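# Return the grip85 gripper to the stand's free slot

## Task

Carry the adaptive gripper, tool 'grip85', to the one empty slot of the tool stand and hang it there so that it sits fully home (a partly seated tool counts as failure). Then unlock it, pull the tool changer far away from it and leave the area, so the arm is no longer touching the tool. While locked on, the tool counts as part of the arm. Nothing may be pushed or dropped off the table.

## Robot and tools

ROBOT. A single six-joint arm (uf850) carries a tool changer on its wrist. Two tools exist: grip50 and grip85, both parallel grippers. Cameras are cam_head_left (672x504), cam_head_right (672x504) and cam_wrist (504x504, fisheye on the wrist).

FRAMES. The scene frame has its origin on the table top beneath the arm base, +z up, +y to the left when facing along +x. Positions are in metres; orientations are quaternions written w first (qw, qx, qy, qz). end_effector_position is always the centre of the changer's flat face, tool or no tool. The face frame: +z points out of the arm; grippers close along face x; a tool plate only fits with face -y aimed at the open side of its stand fork. grip85's grip point sits 173 mm out along face z when closed.

execute_actions(actions, pictures). actions is an empty list (just report state), or a list holding one item: either a wait {"steps": n}, n up to 300 control steps of 1/30 s, counted from the previous result so reply time is included; or an action {"rows": [...], "steps": k} with 1 to 15 rows and k up to 15 (default 15). Each row is one step; if rows run out the last one repeats. pictures (true/false) chooses whether images come back.

ROW: one list of 14 numbers for the single arm, in this order: x, y, z, qw, qx, qy, qz, lock, grip50_position, grip50_force_limit, grip50_speed, grip85_position, grip85_force_limit, grip85_speed. The first seven are an absolute pose of the changer face in the scene frame (metres, unit quaternion), not an offset. Each step the controller clips the commanded pose to at most 70 mm and 16 degrees away from the measured one, so far targets take several actions; after an action the arm only continues to the last clipped pose. A target more than 0.6 m from the last reported position along any face axis is refused outright. Resend the wanted quaternion in every row. The last seven lie in [-1, 1]. lock: positive locks, negative unlocks, 0 leaves the previous command in force; each takes about 1 s. grip85_position: +1 fully open (85 mm), pads meet near -0.8, -1 closes until blocked. force_limit: -1 about 20 N up to +1 about 235 N (grip85) or 185 N (grip50). speed: -1 about 20 mm/s to +1 about 150 mm/s. Gripper numbers act only while tool_id shows that tool and it is ready.

move(target, speed). target is one 14-number row as above (absolute pose). speed is the path's top speed in m/s, 0.002 to 0.5, default 0.25; rotation is capped at twice that in rad/s. The path is straight, lasts 0.5 to 10 s (longer ones stop short), does not avoid obstacles, and the real face may lag or overshoot. Use slow speeds near contact. The result adds a move: line: done, off_target, moving, held or fault, plus limits (paced = pose clipped, held = some steps blocked) and the distance left to target.



RESULTS. The state line gives face position, quaternion and linear/angular velocities in the scene frame (readings drift more at long reach). Also: tool_id (grip50, grip85, none), plate_near, locked, unlocked, in_stand, unlock_refused, gripper readings (n/a until the tool is ready), joint positions and torques. "pose unreachable" and HELD mark steps the clearance check altered or blocked. "Hand target" is the pose the controller is currently driving toward. MOTOR HOT appears from 65 °C; at 80 °C the brakes engage (OVER-TEMPERATURE FAULT).

STAND GEOMETRY. Each slot is a fork; a hung plate rests behind stops 10 mm high. Slots are 180 mm apart. From a slot's middle, fork arms lie 40 to 70 mm to each side along face x, their front tips 45 mm toward the open side, their tops 18 mm below the face of a hung plate. The changer is 63 mm wide at the face; its contact block sticks out 46 mm on face -y (from 2 mm behind the face) and its lock motor 58 mm on face +y (from 13 mm behind).

PUTTING THE TOOL AWAY. Reverse the removal path: hold the tool about 20 mm (between 10 and 30 mm) above its hanging height and at least 110 mm out from the fork on the face -y side, slide it in along face +y into the empty slot, then lower it. When in_stand reads 1, stop moving, send lock -1 and wait for unlocked = 1. Away from the stand unlocking is impossible (unlock_refused = 1). Then back the face straight off the plate along face -z and move well away. in_stand returns to 0 once the changer has left.

CAUTIONS. Joint load limits (N m): waist 55.2, shoulder 55.2, elbow 46, forearm roll 24.8, wrist pitch 17.4, wrist roll 17.4; the tool's weight counts. Reaching one triggers a torque fault: the joint backs off, the arm halts 10 s and the call's remainder is dropped. Fast moves or targets set deep past a contact hit hard. Avoid slamming the tool into the fork, dragging it sideways while seated, and knocking anything off the table. Keep joints inside their ranges (elbow -4.224 to 0.061, wrist pitch -2.164 to 2.164, shoulder -2.304 to 2.304). Smooth, efficient motion is preferred; stops of any kind are penalised.

Each tool is called after "Emit:" by a JSON object that holds its "method" and its "body".

## Session

Emit:
{"method": "execute_actions", "body": {"actions": []}}

Scene clock: 0.00 s of 6000.00 s.
end_effector_position=(+0.4761, -0.3061, +0.1461) locked=0 unlocked=1 plate_near=0 in_stand=0 unlock_refused=0 tool_id=none grip50_position_measured=n/a grip50_object_status=n/a grip85_position_measured=n/a grip85_object_status=n/a end_effector_quat_wxyz=(+0.020, -0.357, +0.763, -0.538) end_effector_velocity=(+0.000, -0.001, +0.000) end_effector_angular_velocity=(-0.001, -0.001, -0.002)
Joint positions: [-0.159 -1.126 -0.98  -2.339 -1.974 -0.691]
Joint velocities: [-0.     0.001 -0.    -0.    -0.001  0.   ]
Joint torques (N m, as the arm reports them, + toward a larger angle): no reading
Hand target: +0.476, -0.306, +0.146; +0.020, -0.357, +0.763, -0.538

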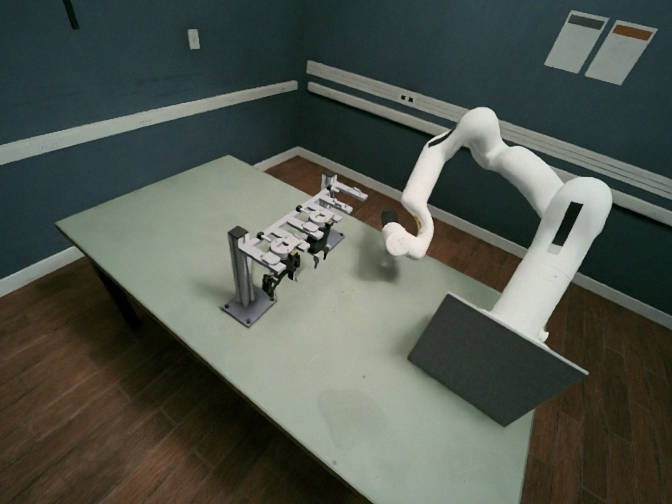

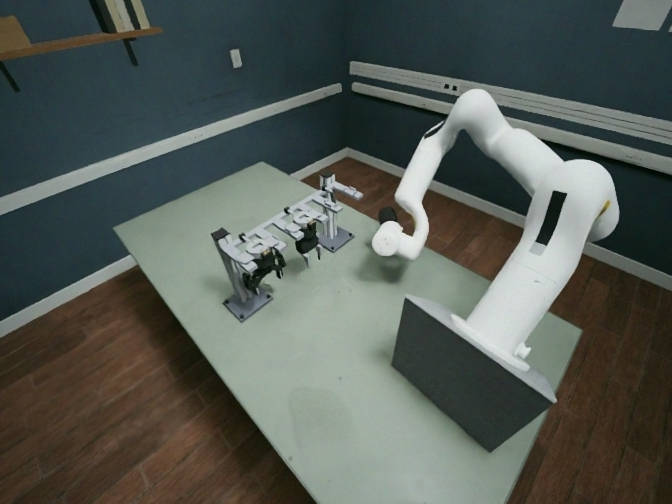

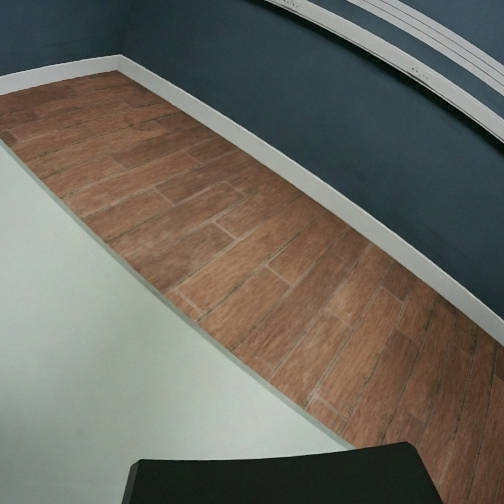

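Emit:
{"method": "zoom_image", "body": {"camera": "cam_head_left", "region": [200, 150, 440, 340]}}

Emit:
{"method": "zoom_image", "body": {"camera": "cam_head_right", "region": [200, 150, 440, 340]}}

Region (200, 150, 440, 340) of cam_head_left's 672x504 image, scaled by 2.100, with more detail than that image has; it fills the top 399 rows of this view, and the rest is white.

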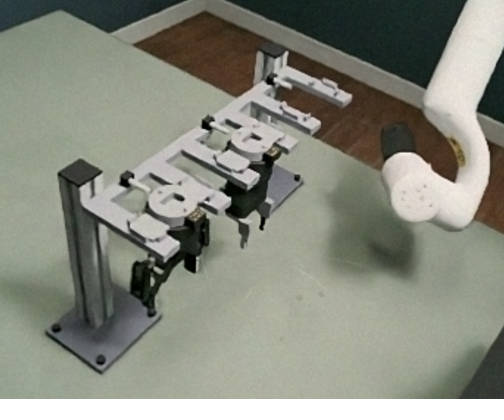

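Region (200, 150, 440, 340) of cam_head_right's 672x504 image, scaled by 2.100, with more detail than that image has; it fills the top 399 rows of this view, and the rest is white.

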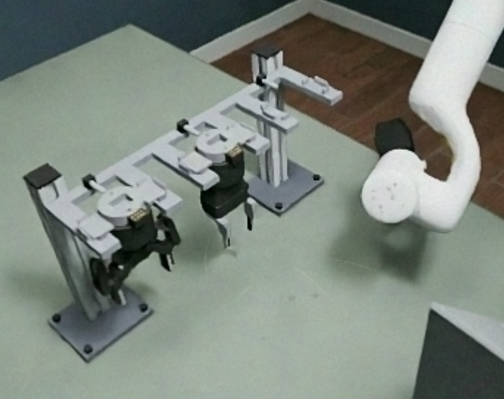

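Emit:
{"method": "move", "body": {"target": [0.5,-0.1,0.45,0,0.707,0.707,0,0,1,0,0,1,0,0]}}

Scene clock: 35.50 s of 6000.00 s.
end_effector_position=(+0.5011, -0.1003, +0.4497) locked=0 unlocked=1 plate_near=0 in_stand=0 unlock_refused=0 tool_id=none grip50_position_measured=n/a grip50_object_status=n/a grip85_position_measured=n/a grip85_object_status=n/a end_effector_quat_wxyz=(+0.001, +0.708, +0.706, -0.001) end_effector_velocity=(+0.000, -0.000, +0.000) end_effector_angular_velocity=(+0.000, -0.002, -0.003)
Joint positions: [ 0.551 -0.754 -1.092 -0.94  -1.002  1.149]
Joint velocities: [-0.     0.001  0.    -0.001  0.001  0.004]
Joint torques (N m, as the arm reports them, + toward a larger angle): [ 33.63  23.92 -12.65   1.73  -0.12   0.19]
Hand target: +0.501, -0.100, +0.450; +0.001, +0.708, +0.706, -0.001
Off the commanded pose: 0.001 m, 0 deg.
After step 90, 27.00 s passed at rest.
move: done

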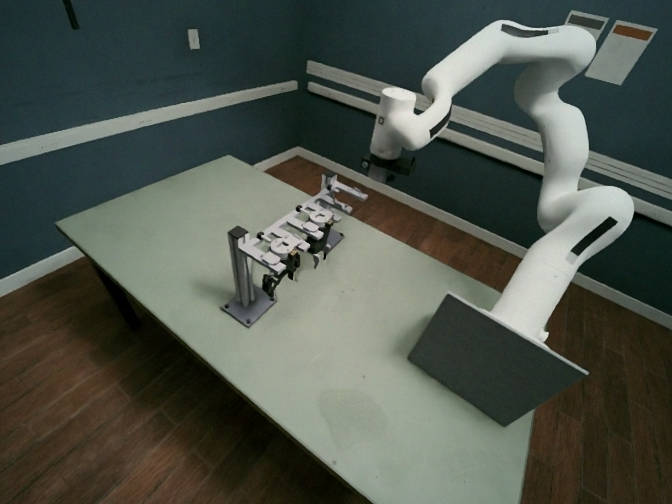

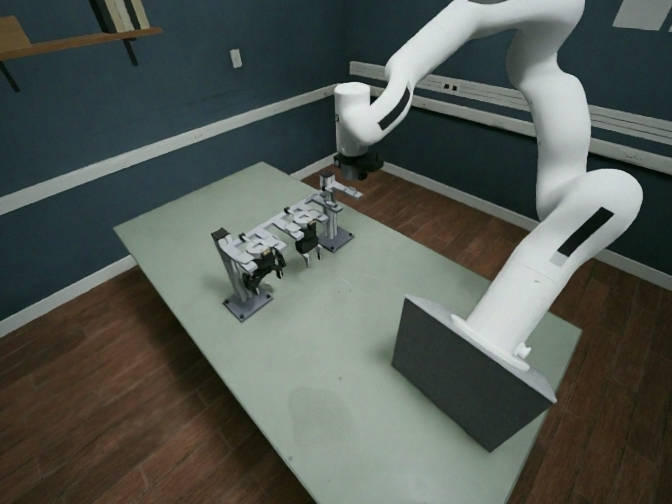

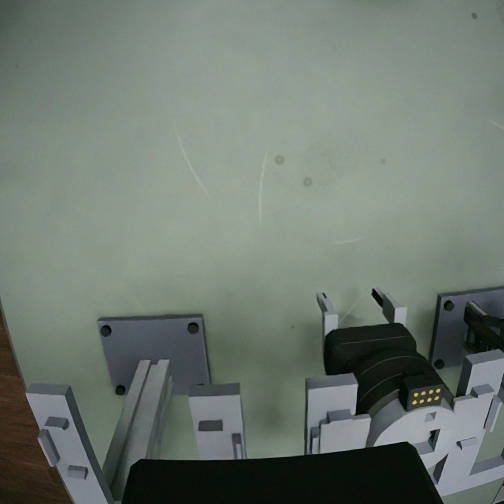

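Emit:
{"method": "move", "body": {"target": [0.62,0.19,0.45,0,0.707,0.707,0,0,1,0,0,1,0,0]}}

Scene clock: 56.20 s of 6000.00 s.
end_effector_position=(+0.6216, +0.1892, +0.4505) locked=0 unlocked=1 plate_near=0 in_stand=0 unlock_refused=0 tool_id=none grip50_position_measured=n/a grip50_object_status=n/a grip85_position_measured=n/a grip85_object_status=n/a end_effector_quat_wxyz=(+0.000, +0.707, +0.707, +0.000) end_effector_velocity=(-0.001, +0.002, -0.002) end_effector_angular_velocity=(-0.005, -0.001, +0.005)
Joint positions: [ 0.745 -1.564 -2.107 -0.715 -1.198  1.043]
Joint velocities: [ 0.002 -0.006 -0.004 -0.002 -0.003 -0.002]
Joint torques (N m, as the arm reports them, + toward a larger angle): [ 40.48  44.14 -15.38   1.51  -0.24   0.15]
Hand target: +0.621, +0.190, +0.450; +0.000, +0.707, +0.707, -0.000
Off the commanded pose: 0.002 m, 0 deg.
After step 90, 15.93 s passed at rest.
move: done

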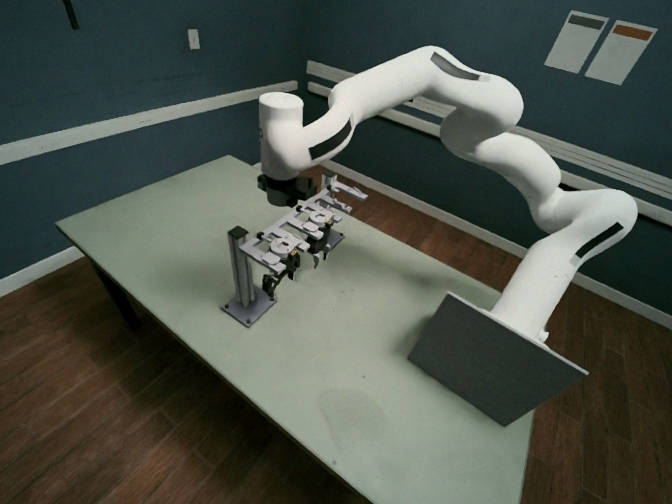

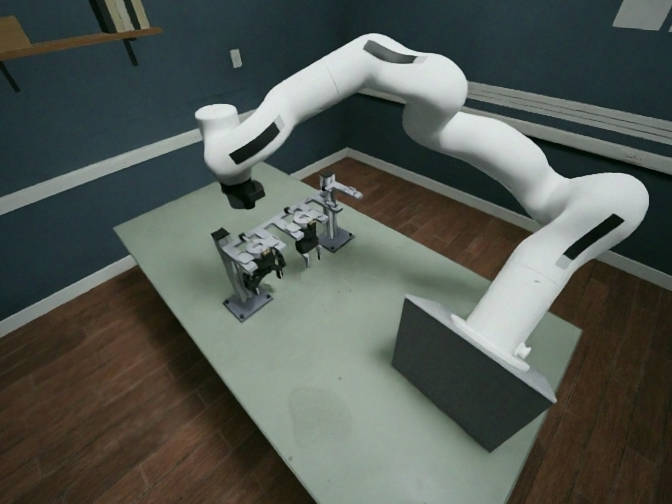

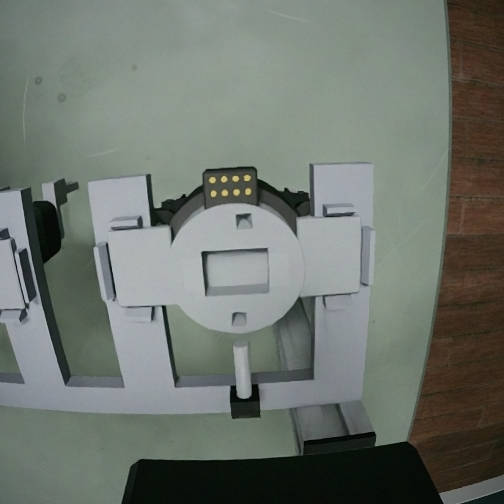

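Emit:
{"method": "move", "body": {"target": [0.618,0.183,0.33,0,0.707,0.707,0,0,1,0,0,1,0,0], "speed": 0.1}}

Scene clock: 69.37 s of 6000.00 s.
end_effector_position=(+0.6179, +0.1831, +0.3304) locked=0 unlocked=1 plate_near=0 in_stand=0 unlock_refused=0 tool_id=none grip50_position_measured=n/a grip50_object_status=n/a grip85_position_measured=n/a grip85_object_status=n/a end_effector_quat_wxyz=(-0.000, +0.707, +0.707, +0.000) end_effector_velocity=(-0.000, -0.000, -0.001) end_effector_angular_velocity=(-0.001, +0.001, +0.000)
Joint positions: [ 0.636 -1.627 -2.01  -0.85  -1.05   1.128]
Joint velocities: [-0.001 -0.002 -0.    -0.002  0.     0.001]
Joint torques (N m, as the arm reports them, + toward a larger angle): [ 40.75  43.63 -13.21   1.34  -0.09   0.25]
Hand target: +0.618, +0.183, +0.330; -0.000, +0.707, +0.707, +0.000
Off the commanded pose: 0.000 m, 0 deg.
After step 90, 8.63 s passed at rest.
move: done

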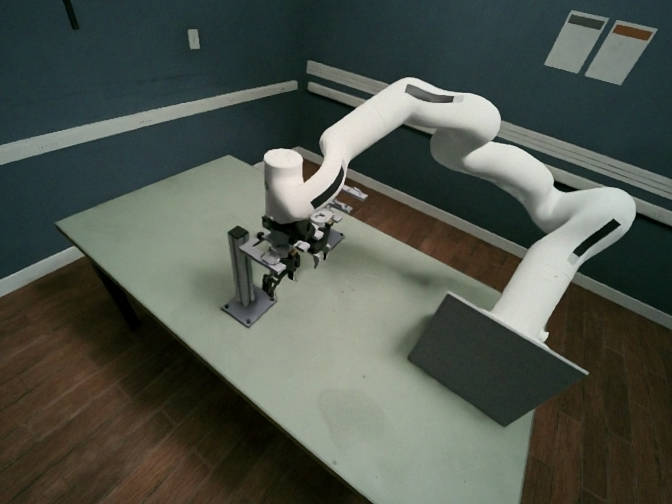

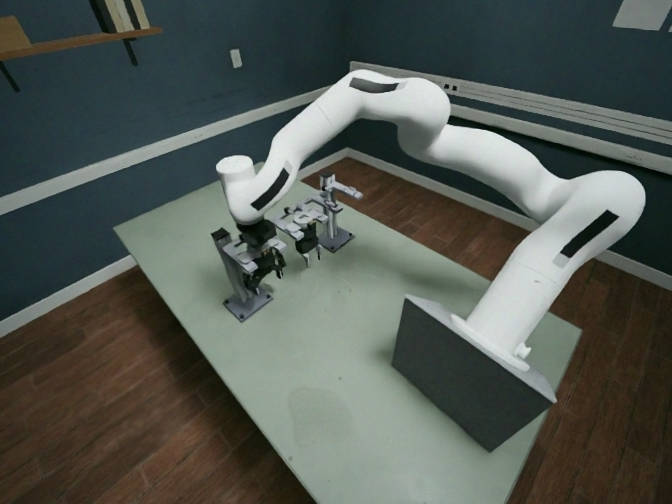

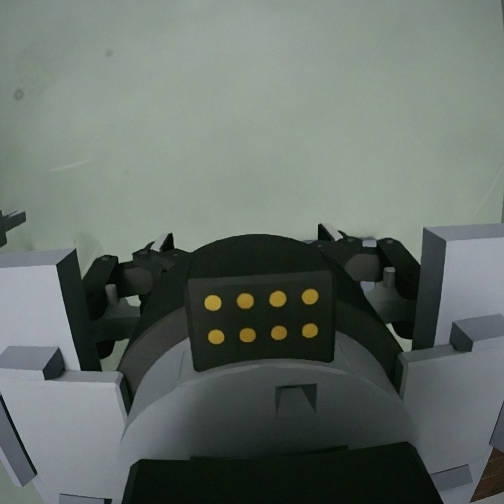

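Emit:
{"method": "move", "body": {"target": [0.618,0.182,0.305,0,0.707,0.707,0,0,1,0,0,1,0,0], "speed": 0.01}}

Scene clock: 79.03 s of 6000.00 s.
end_effector_position=(+0.6192, +0.1824, +0.3097) locked=0 unlocked=1 plate_near=0 in_stand=0 unlock_refused=0 tool_id=none grip50_position_measured=n/a grip50_object_status=n/a grip85_position_measured=n/a grip85_object_status=n/a end_effector_quat_wxyz=(+0.002, +0.707, +0.707, +0.002) end_effector_velocity=(+0.000, -0.000, -0.000) end_effector_angular_velocity=(+0.002, -0.003, +0.002)
Joint positions: [ 0.615 -1.647 -2.011 -0.88  -1.029  1.142]
Joint velocities: [-0.     0.002  0.004 -0.003  0.005  0.001]
Joint torques (N m, as the arm reports them, + toward a larger angle): [ 6.33  8.28 -1.36 -0.6   3.64  0.27]
Hand target: +0.618, +0.182, +0.305; -0.000, +0.707, +0.707, +0.000
Off the commanded pose: 0.005 m, 0 deg.
After step 90, 3.93 s passed at rest.
move: off_target

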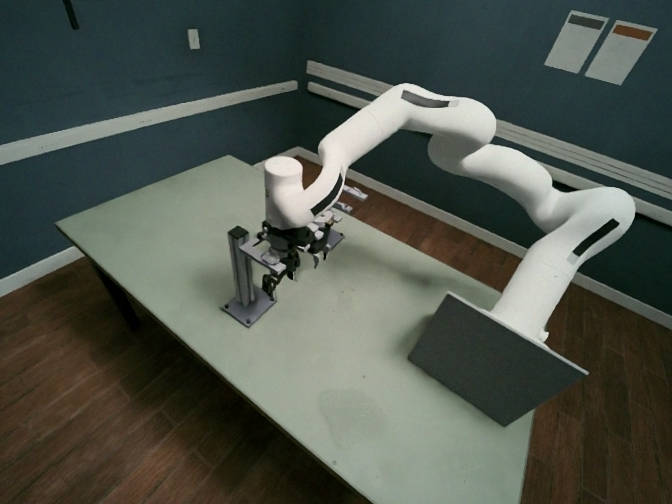

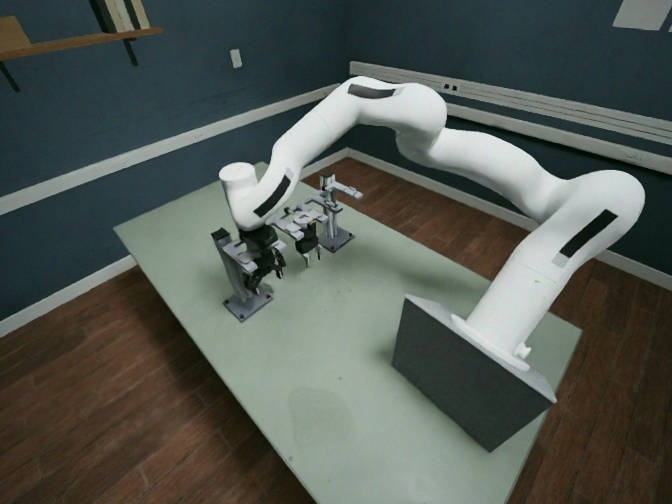

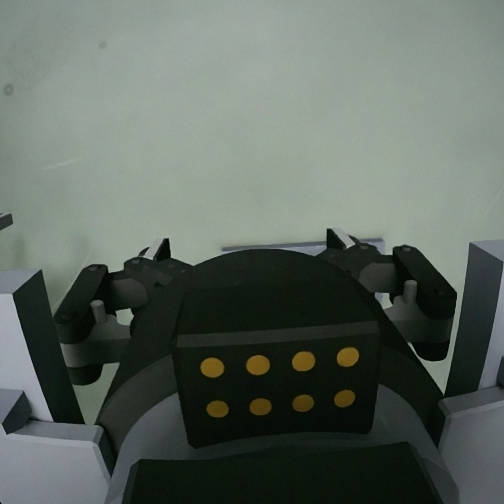

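Emit:
{"method": "move", "body": {"target": [0.610,0.183,0.316,0,0.707,0.707,0,0,1,0,0,1,0,0], "speed": 0.01}}

Emit:
{"method": "move", "body": {"target": [0.610,0.183,0.307,0,0.707,0.707,0,0,1,0,0,1,0,0], "speed": 0.005}}

Scene clock: 93.13 s of 6000.00 s.
end_effector_position=(+0.6100, +0.1830, +0.3160) locked=0 unlocked=1 plate_near=0 in_stand=0 unlock_refused=0 tool_id=none grip50_position_measured=n/a grip50_object_status=n/a grip85_position_measured=n/a grip85_object_status=n/a end_effector_quat_wxyz=(-0.000, +0.707, +0.707, -0.000) end_effector_velocity=(+0.000, -0.000, +0.001) end_effector_angular_velocity=(+0.001, -0.001, -0.000)
Joint positions: [ 0.627 -1.625 -1.972 -0.872 -1.025  1.157]
Joint velocities: [ 0.001  0.002  0.001 -0.     0.001  0.001]
Joint torques (N m, as the arm reports them, + toward a larger angle): [ 40.47  43.68 -13.69   1.79  -0.17   0.23]
Hand target: +0.610, +0.183, +0.316; -0.000, +0.707, +0.707, +0.000
Off the commanded pose: 0.000 m, 0 deg.
After step 90, 9.77 s passed at rest.
move: done

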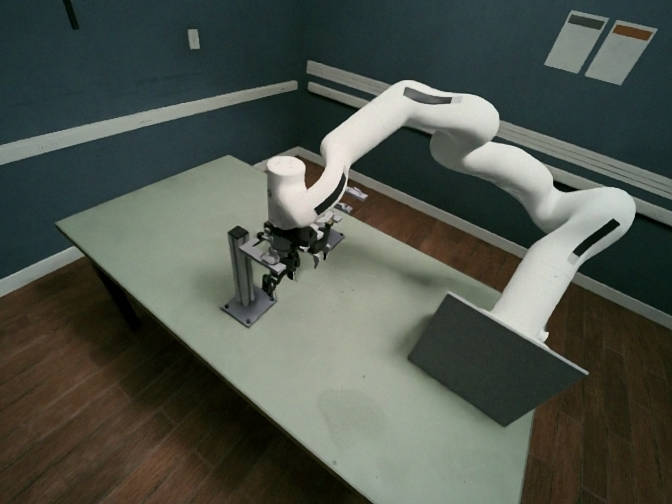

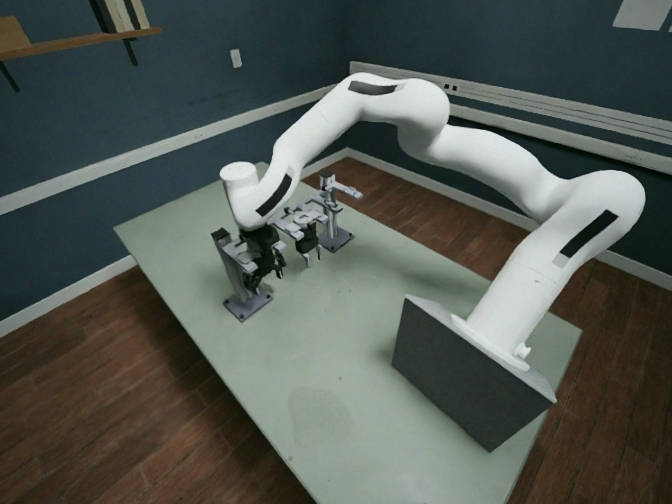

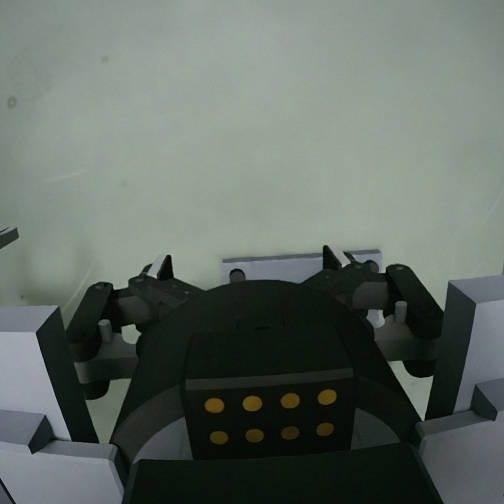

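Scene clock: 95.13 s of 6000.00 s.
end_effector_position=(+0.6116, +0.1830, +0.3108) locked=0 unlocked=1 plate_near=0 in_stand=0 unlock_refused=0 tool_id=none grip50_position_measured=n/a grip50_object_status=n/a grip85_position_measured=n/a grip85_object_status=n/a end_effector_quat_wxyz=(+0.001, +0.708, +0.707, +0.003) end_effector_velocity=(-0.000, -0.000, -0.002) end_effector_angular_velocity=(-0.000, +0.004, -0.002)
Joint positions: [ 0.621 -1.631 -1.976 -0.883 -1.018  1.162]
Joint velocities: [-0.002 -0.001 -0.     0.002 -0.     0.001]
Joint torques (N m, as the arm reports them, + toward a larger angle): [ 9.94 11.03 -0.24  0.58  0.84  0.21]
Hand target: +0.610, +0.183, +0.307; -0.000, +0.707, +0.707, +0.000
Off the commanded pose: 0.004 m, 0 deg.
move: off_target

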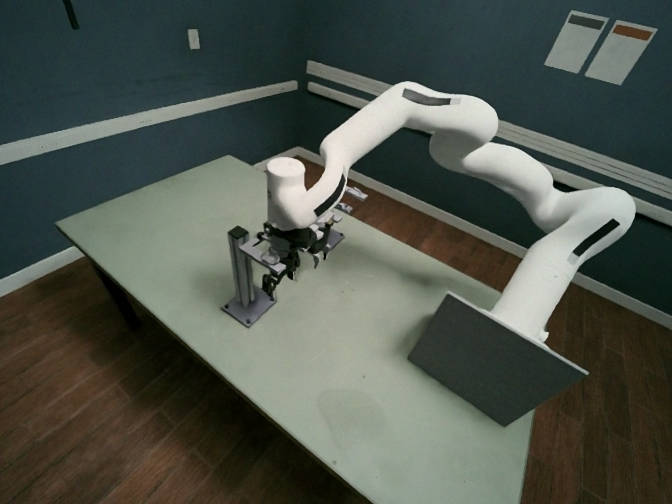

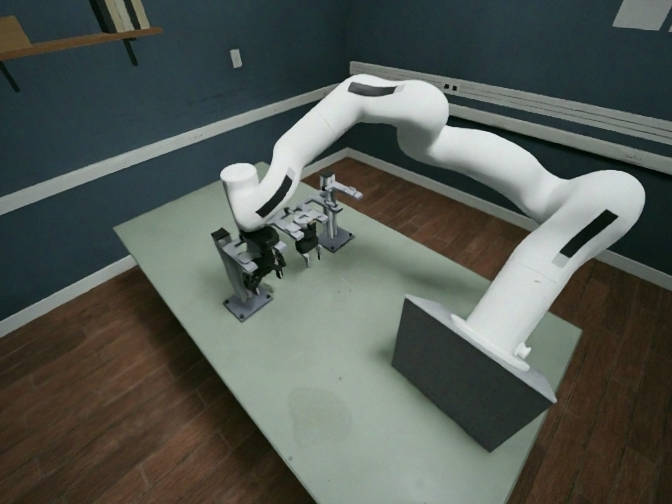

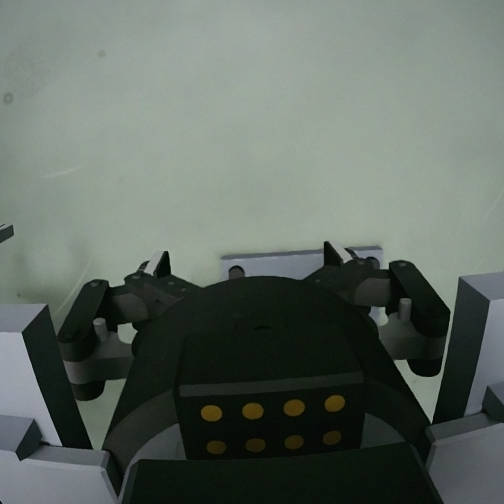

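Emit:
{"method": "move", "body": {"target": [0.606,0.183,0.315,0,0.707,0.707,0,0,1,0,0,1,0,0], "speed": 0.01}}

Emit:
{"method": "move", "body": {"target": [0.606,0.183,0.308,0,0.707,0.707,0,0,1,0,0,1,0,0], "speed": 0.005}}

Scene clock: 127.20 s of 6000.00 s.
end_effector_position=(+0.6058, +0.1830, +0.3147) locked=0 unlocked=1 plate_near=0 in_stand=0 unlock_refused=0 tool_id=none grip50_position_measured=n/a grip50_object_status=n/a grip85_position_measured=n/a grip85_object_status=n/a end_effector_quat_wxyz=(-0.000, +0.707, +0.707, -0.000) end_effector_velocity=(+0.001, +0.000, +0.002) end_effector_angular_velocity=(+0.002, -0.002, -0.002)
Joint positions: [ 0.628 -1.618 -1.953 -0.877 -1.018  1.167]
Joint velocities: [ 0.001  0.001 -0.001  0.001  0.001  0.001]
Joint torques (N m, as the arm reports them, + toward a larger angle): [ 40.37  41.89 -13.41   1.29  -0.14   0.19]
Hand target: +0.606, +0.183, +0.315; -0.000, +0.707, +0.707, +0.000
Off the commanded pose: 0.000 m, 0 deg.
After step 90, 28.10 s passed at rest.
move: done

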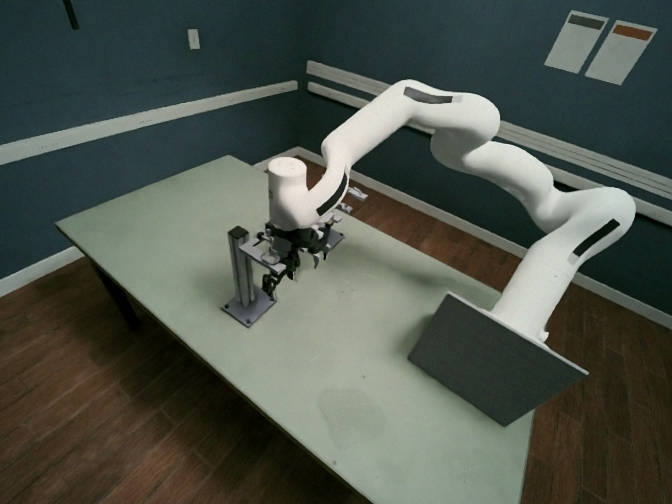

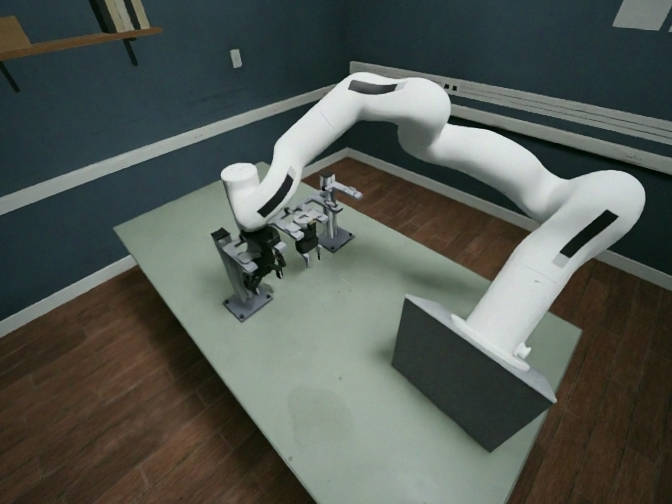

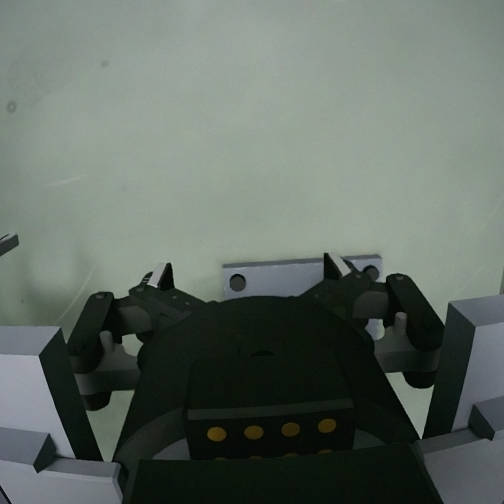

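Scene clock: 128.77 s of 6000.00 s.
end_effector_position=(+0.6073, +0.1830, +0.3109) locked=0 unlocked=1 plate_near=0 in_stand=0 unlock_refused=0 tool_id=none grip50_position_measured=n/a grip50_object_status=n/a grip85_position_measured=n/a grip85_object_status=n/a end_effector_quat_wxyz=(+0.001, +0.708, +0.707, +0.002) end_effector_velocity=(+0.000, -0.000, +0.000) end_effector_angular_velocity=(+0.001, -0.001, -0.000)
Joint positions: [ 0.624 -1.623 -1.956 -0.885 -1.012  1.172]
Joint velocities: [-0.     0.001  0.001 -0.001  0.001  0.001]
Joint torques (N m, as the arm reports them, + toward a larger angle): [11.45 13.18 -0.45  0.62 -0.05  0.29]
Hand target: +0.606, +0.183, +0.308; -0.000, +0.707, +0.707, +0.000
Off the commanded pose: 0.003 m, 0 deg.
move: done

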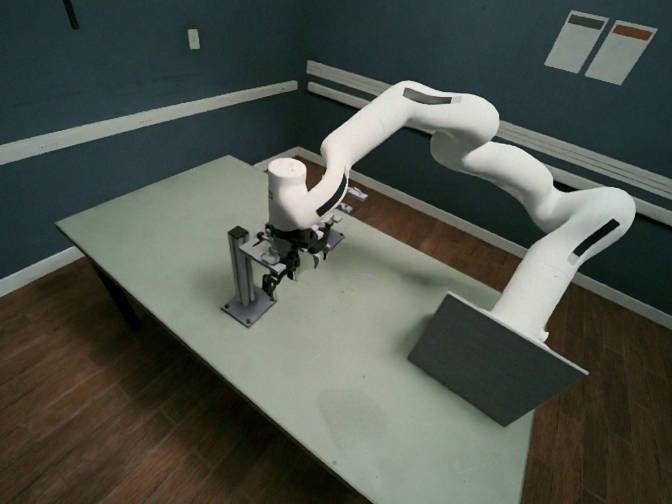

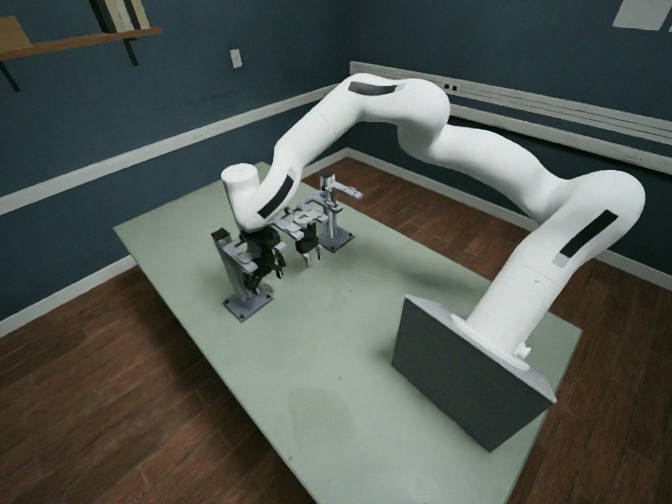

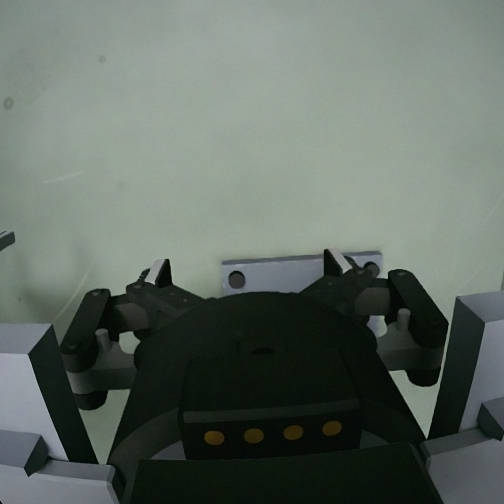

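Emit:
{"method": "move", "body": {"target": [0.602,0.183,0.314,0,0.707,0.707,0,0,1,0,0,1,0,0], "speed": 0.01}}

Emit:
{"method": "move", "body": {"target": [0.602,0.183,0.309,0,0.707,0.707,0,0,1,0,0,1,0,0], "speed": 0.005}}

Scene clock: 136.83 s of 6000.00 s.
end_effector_position=(+0.6013, +0.1831, +0.3129) locked=0 unlocked=1 plate_near=0 in_stand=0 unlock_refused=0 tool_id=none grip50_position_measured=n/a grip50_object_status=n/a grip85_position_measured=n/a grip85_object_status=n/a end_effector_quat_wxyz=(-0.000, +0.707, +0.707, -0.001) end_effector_velocity=(+0.005, -0.000, +0.006) end_effector_angular_velocity=(+0.008, -0.011, -0.006)
Joint positions: [ 0.63  -1.612 -1.934 -0.881 -1.011  1.178]
Joint velocities: [ 0.003  0.005 -0.007 -0.001  0.003  0.   ]
Joint torques (N m, as the arm reports them, + toward a larger angle): [ 39.58  43.79 -13.45   1.67  -0.04   0.23]
Hand target: +0.602, +0.183, +0.314; -0.000, +0.707, +0.707, +0.000
Off the commanded pose: 0.001 m, 0 deg.
After step 90, 4.23 s passed at rest.
move: done

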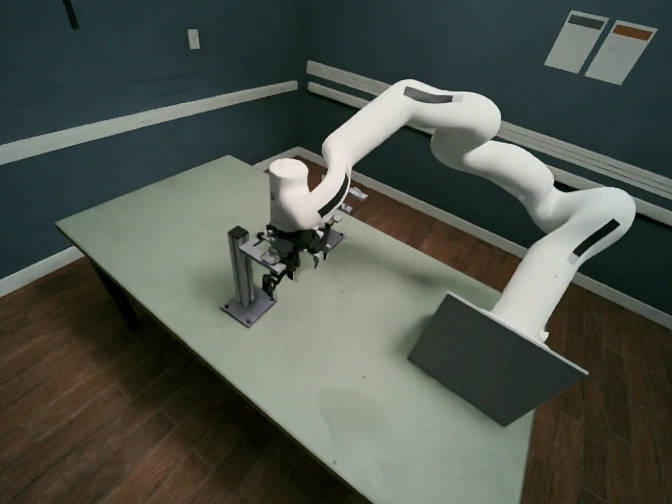

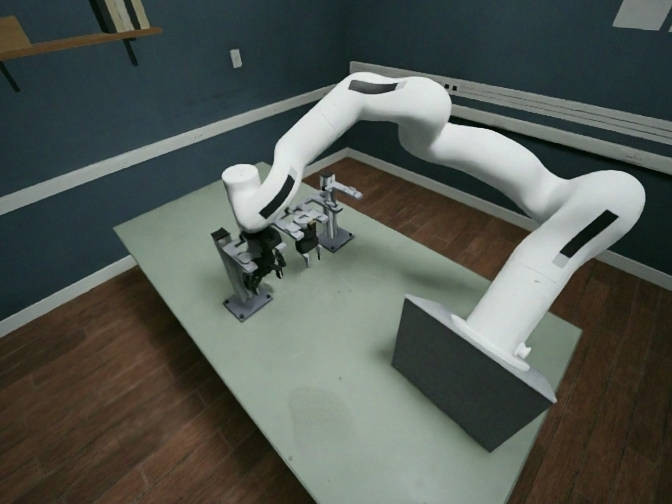

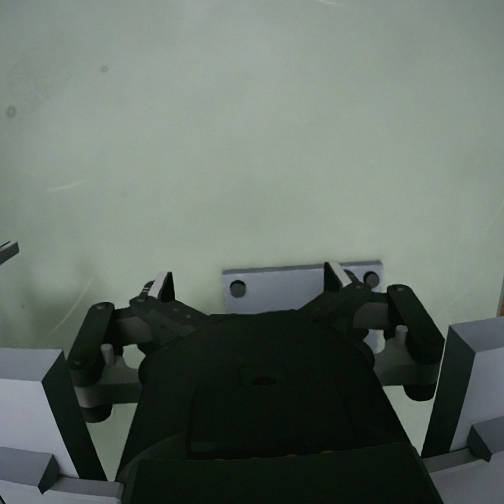

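Scene clock: 137.83 s of 6000.00 s.
end_effector_position=(+0.6030, +0.1830, +0.3110) locked=0 unlocked=1 plate_near=0 in_stand=0 unlock_refused=0 tool_id=none grip50_position_measured=n/a grip50_object_status=n/a grip85_position_measured=n/a grip85_object_status=n/a end_effector_quat_wxyz=(+0.001, +0.708, +0.707, +0.001) end_effector_velocity=(-0.000, +0.000, -0.001) end_effector_angular_velocity=(+0.001, -0.001, +0.002)
Joint positions: [ 0.627 -1.615 -1.938 -0.887 -1.007  1.181]
Joint velocities: [-0.     0.001  0.003 -0.002  0.003  0.   ]
Joint torques (N m, as the arm reports them, + toward a larger angle): [14.36 15.65 -1.8   0.56 -0.23  0.28]
Hand target: +0.602, +0.183, +0.309; -0.000, +0.707, +0.707, -0.000
Off the commanded pose: 0.002 m, 0 deg.
move: done

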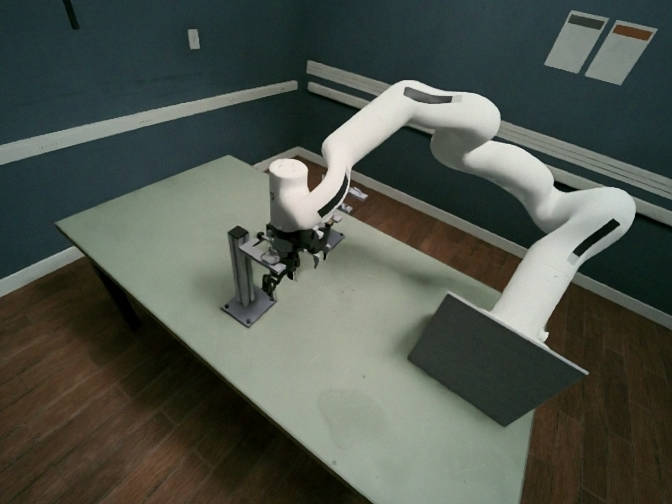

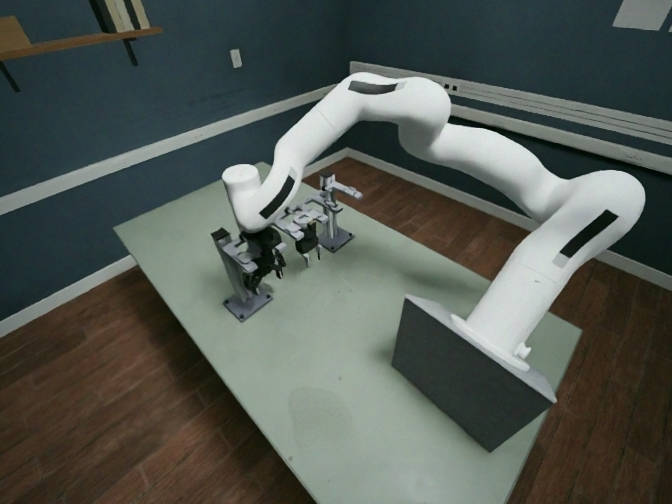

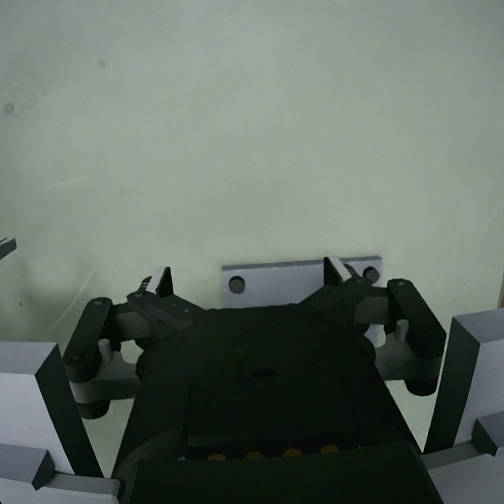

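Emit:
{"method": "move", "body": {"target": [0.5985,0.183,0.313,0,0.707,0.707,0,0,1,0,0,1,0,0], "speed": 0.01}}

Emit:
{"method": "move", "body": {"target": [0.5985,0.183,0.310,0,0.707,0.707,0,0,1,0,0,1,0,0], "speed": 0.005}}

Scene clock: 151.83 s of 6000.00 s.
end_effector_position=(+0.5977, +0.1831, +0.3118) locked=0 unlocked=1 plate_near=0 in_stand=0 unlock_refused=0 tool_id=none grip50_position_measured=n/a grip50_object_status=n/a grip85_position_measured=n/a grip85_object_status=n/a end_effector_quat_wxyz=(-0.000, +0.707, +0.707, -0.001) end_effector_velocity=(+0.001, -0.001, +0.001) end_effector_angular_velocity=(+0.001, -0.001, -0.003)
Joint positions: [ 0.631 -1.606 -1.918 -0.885 -1.005  1.188]
Joint velocities: [-0.001  0.002  0.    -0.     0.001  0.001]
Joint torques (N m, as the arm reports them, + toward a larger angle): [ 35.36  37.   -10.33   1.32  -0.42   0.33]
Hand target: +0.598, +0.183, +0.313; -0.000, +0.707, +0.707, +0.000
Off the commanded pose: 0.001 m, 0 deg.
After step 90, 10.30 s passed at rest.
move: done

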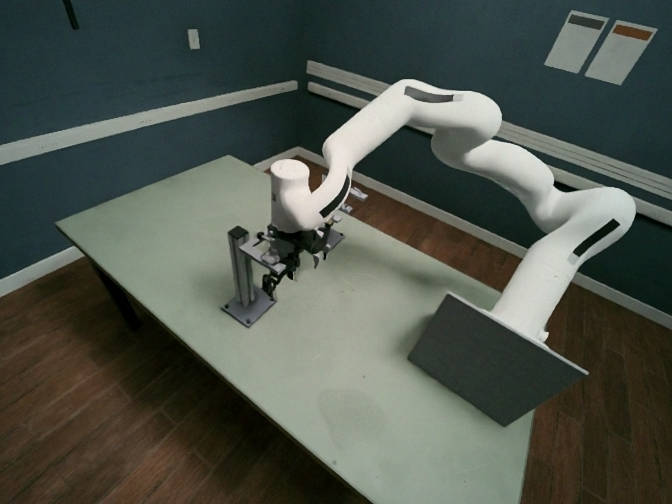

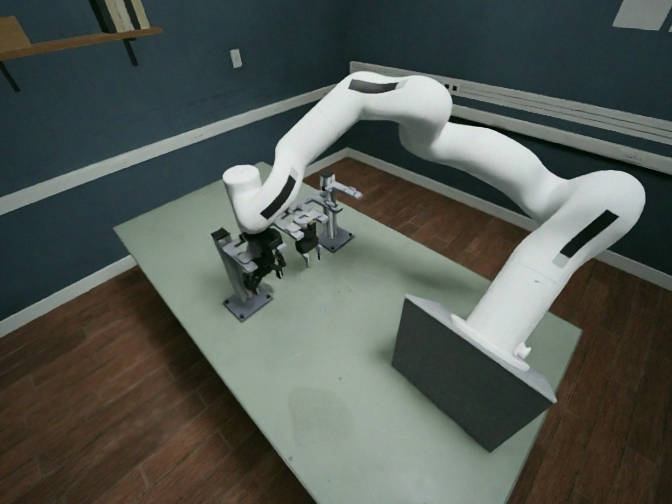

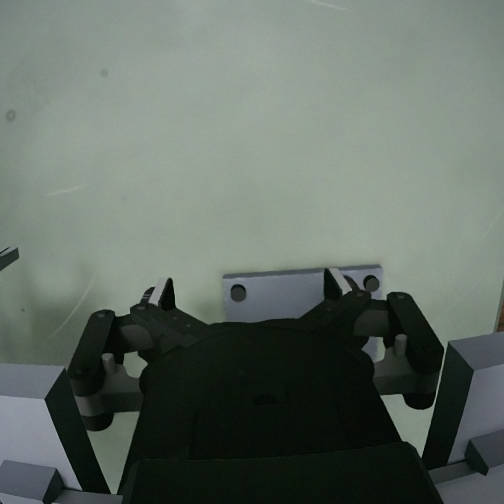

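Scene clock: 152.53 s of 6000.00 s.
end_effector_position=(+0.5991, +0.1830, +0.3111) locked=0 unlocked=1 plate_near=0 in_stand=0 unlock_refused=0 tool_id=none grip50_position_measured=n/a grip50_object_status=n/a grip85_position_measured=n/a grip85_object_status=n/a end_effector_quat_wxyz=(+0.000, +0.707, +0.707, +0.001) end_effector_velocity=(-0.000, -0.000, -0.002) end_effector_angular_velocity=(-0.000, +0.002, +0.000)
Joint positions: [ 0.629 -1.608 -1.921 -0.888 -1.003  1.189]
Joint velocities: [-0.002 -0.001  0.001 -0.     0.    -0.   ]
Joint torques (N m, as the arm reports them, + toward a larger angle): [16.92 20.14 -3.72  0.78 -0.35  0.15]
Hand target: +0.598, +0.183, +0.310; -0.000, +0.707, +0.707, -0.000
Off the commanded pose: 0.001 m, 0 deg.
move: done

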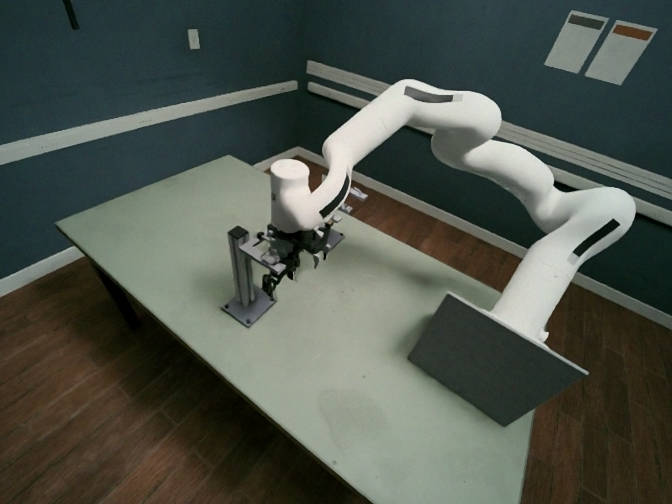

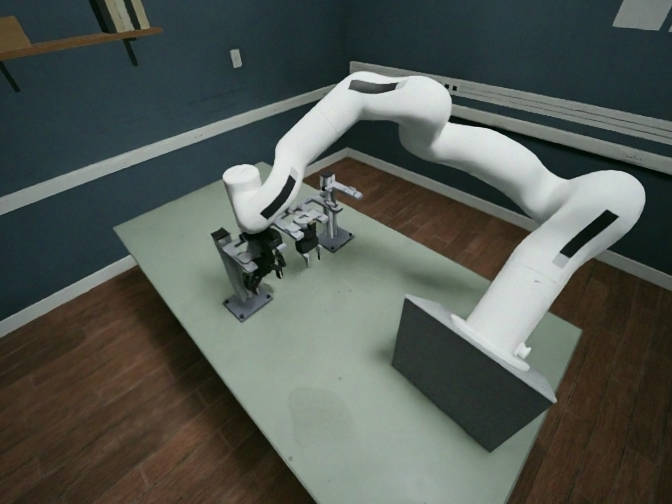

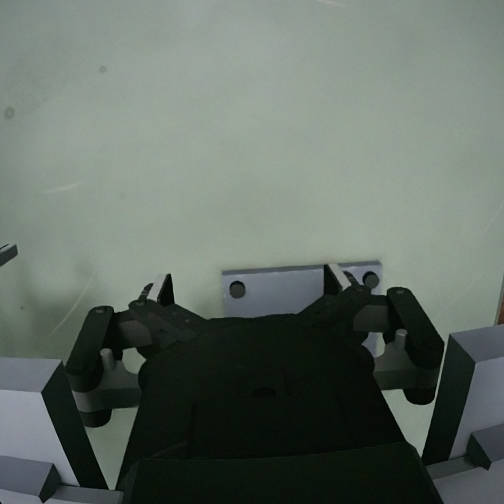

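Emit:
{"method": "move", "body": {"target": [0.612,0.183,0.3095,0,0.707,0.707,0,0,1,0,0,1,0,0], "speed": 0.002}}

Scene clock: 185.23 s of 6000.00 s.
end_effector_position=(+0.6120, +0.1829, +0.3100) locked=0 unlocked=1 plate_near=0 in_stand=0 unlock_refused=0 tool_id=none grip50_position_measured=n/a grip50_object_status=n/a grip85_position_measured=n/a grip85_object_status=n/a end_effector_quat_wxyz=(+0.000, +0.707, +0.707, -0.000) end_effector_velocity=(-0.001, +0.002, -0.001) end_effector_angular_velocity=(-0.001, +0.000, +0.003)
Joint positions: [ 0.62  -1.636 -1.983 -0.879 -1.024  1.155]
Joint velocities: [ 0.001 -0.003 -0.001 -0.001  0.    -0.   ]
Joint torques (N m, as the arm reports them, + toward a larger angle): [19.59 19.98 -3.67  1.13  1.42  0.  ]
Hand target: +0.612, +0.183, +0.309; +0.000, +0.707, +0.707, -0.000
Off the commanded pose: 0.001 m, 0 deg.
After step 90, 22.93 s passed at rest.
move: done

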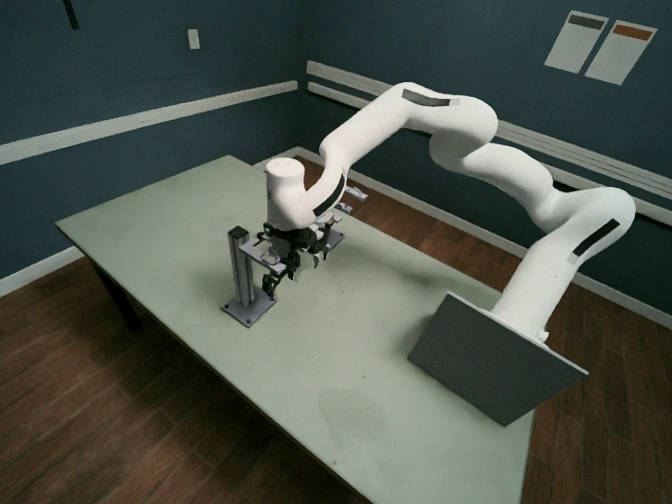

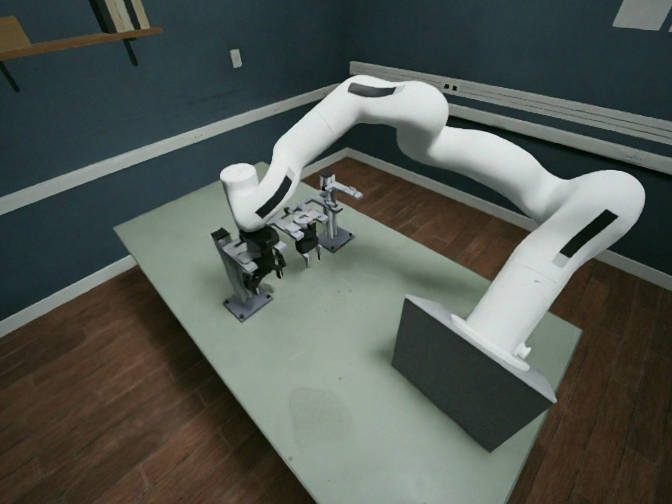

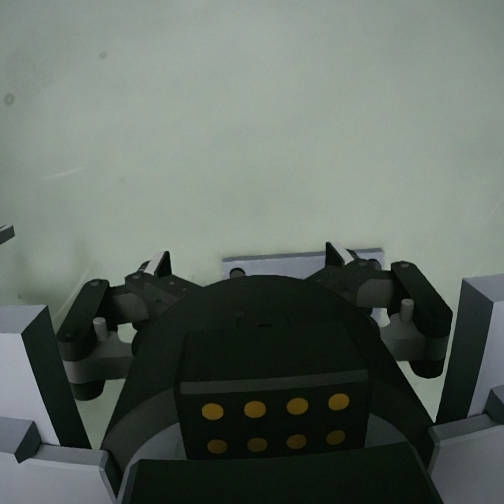

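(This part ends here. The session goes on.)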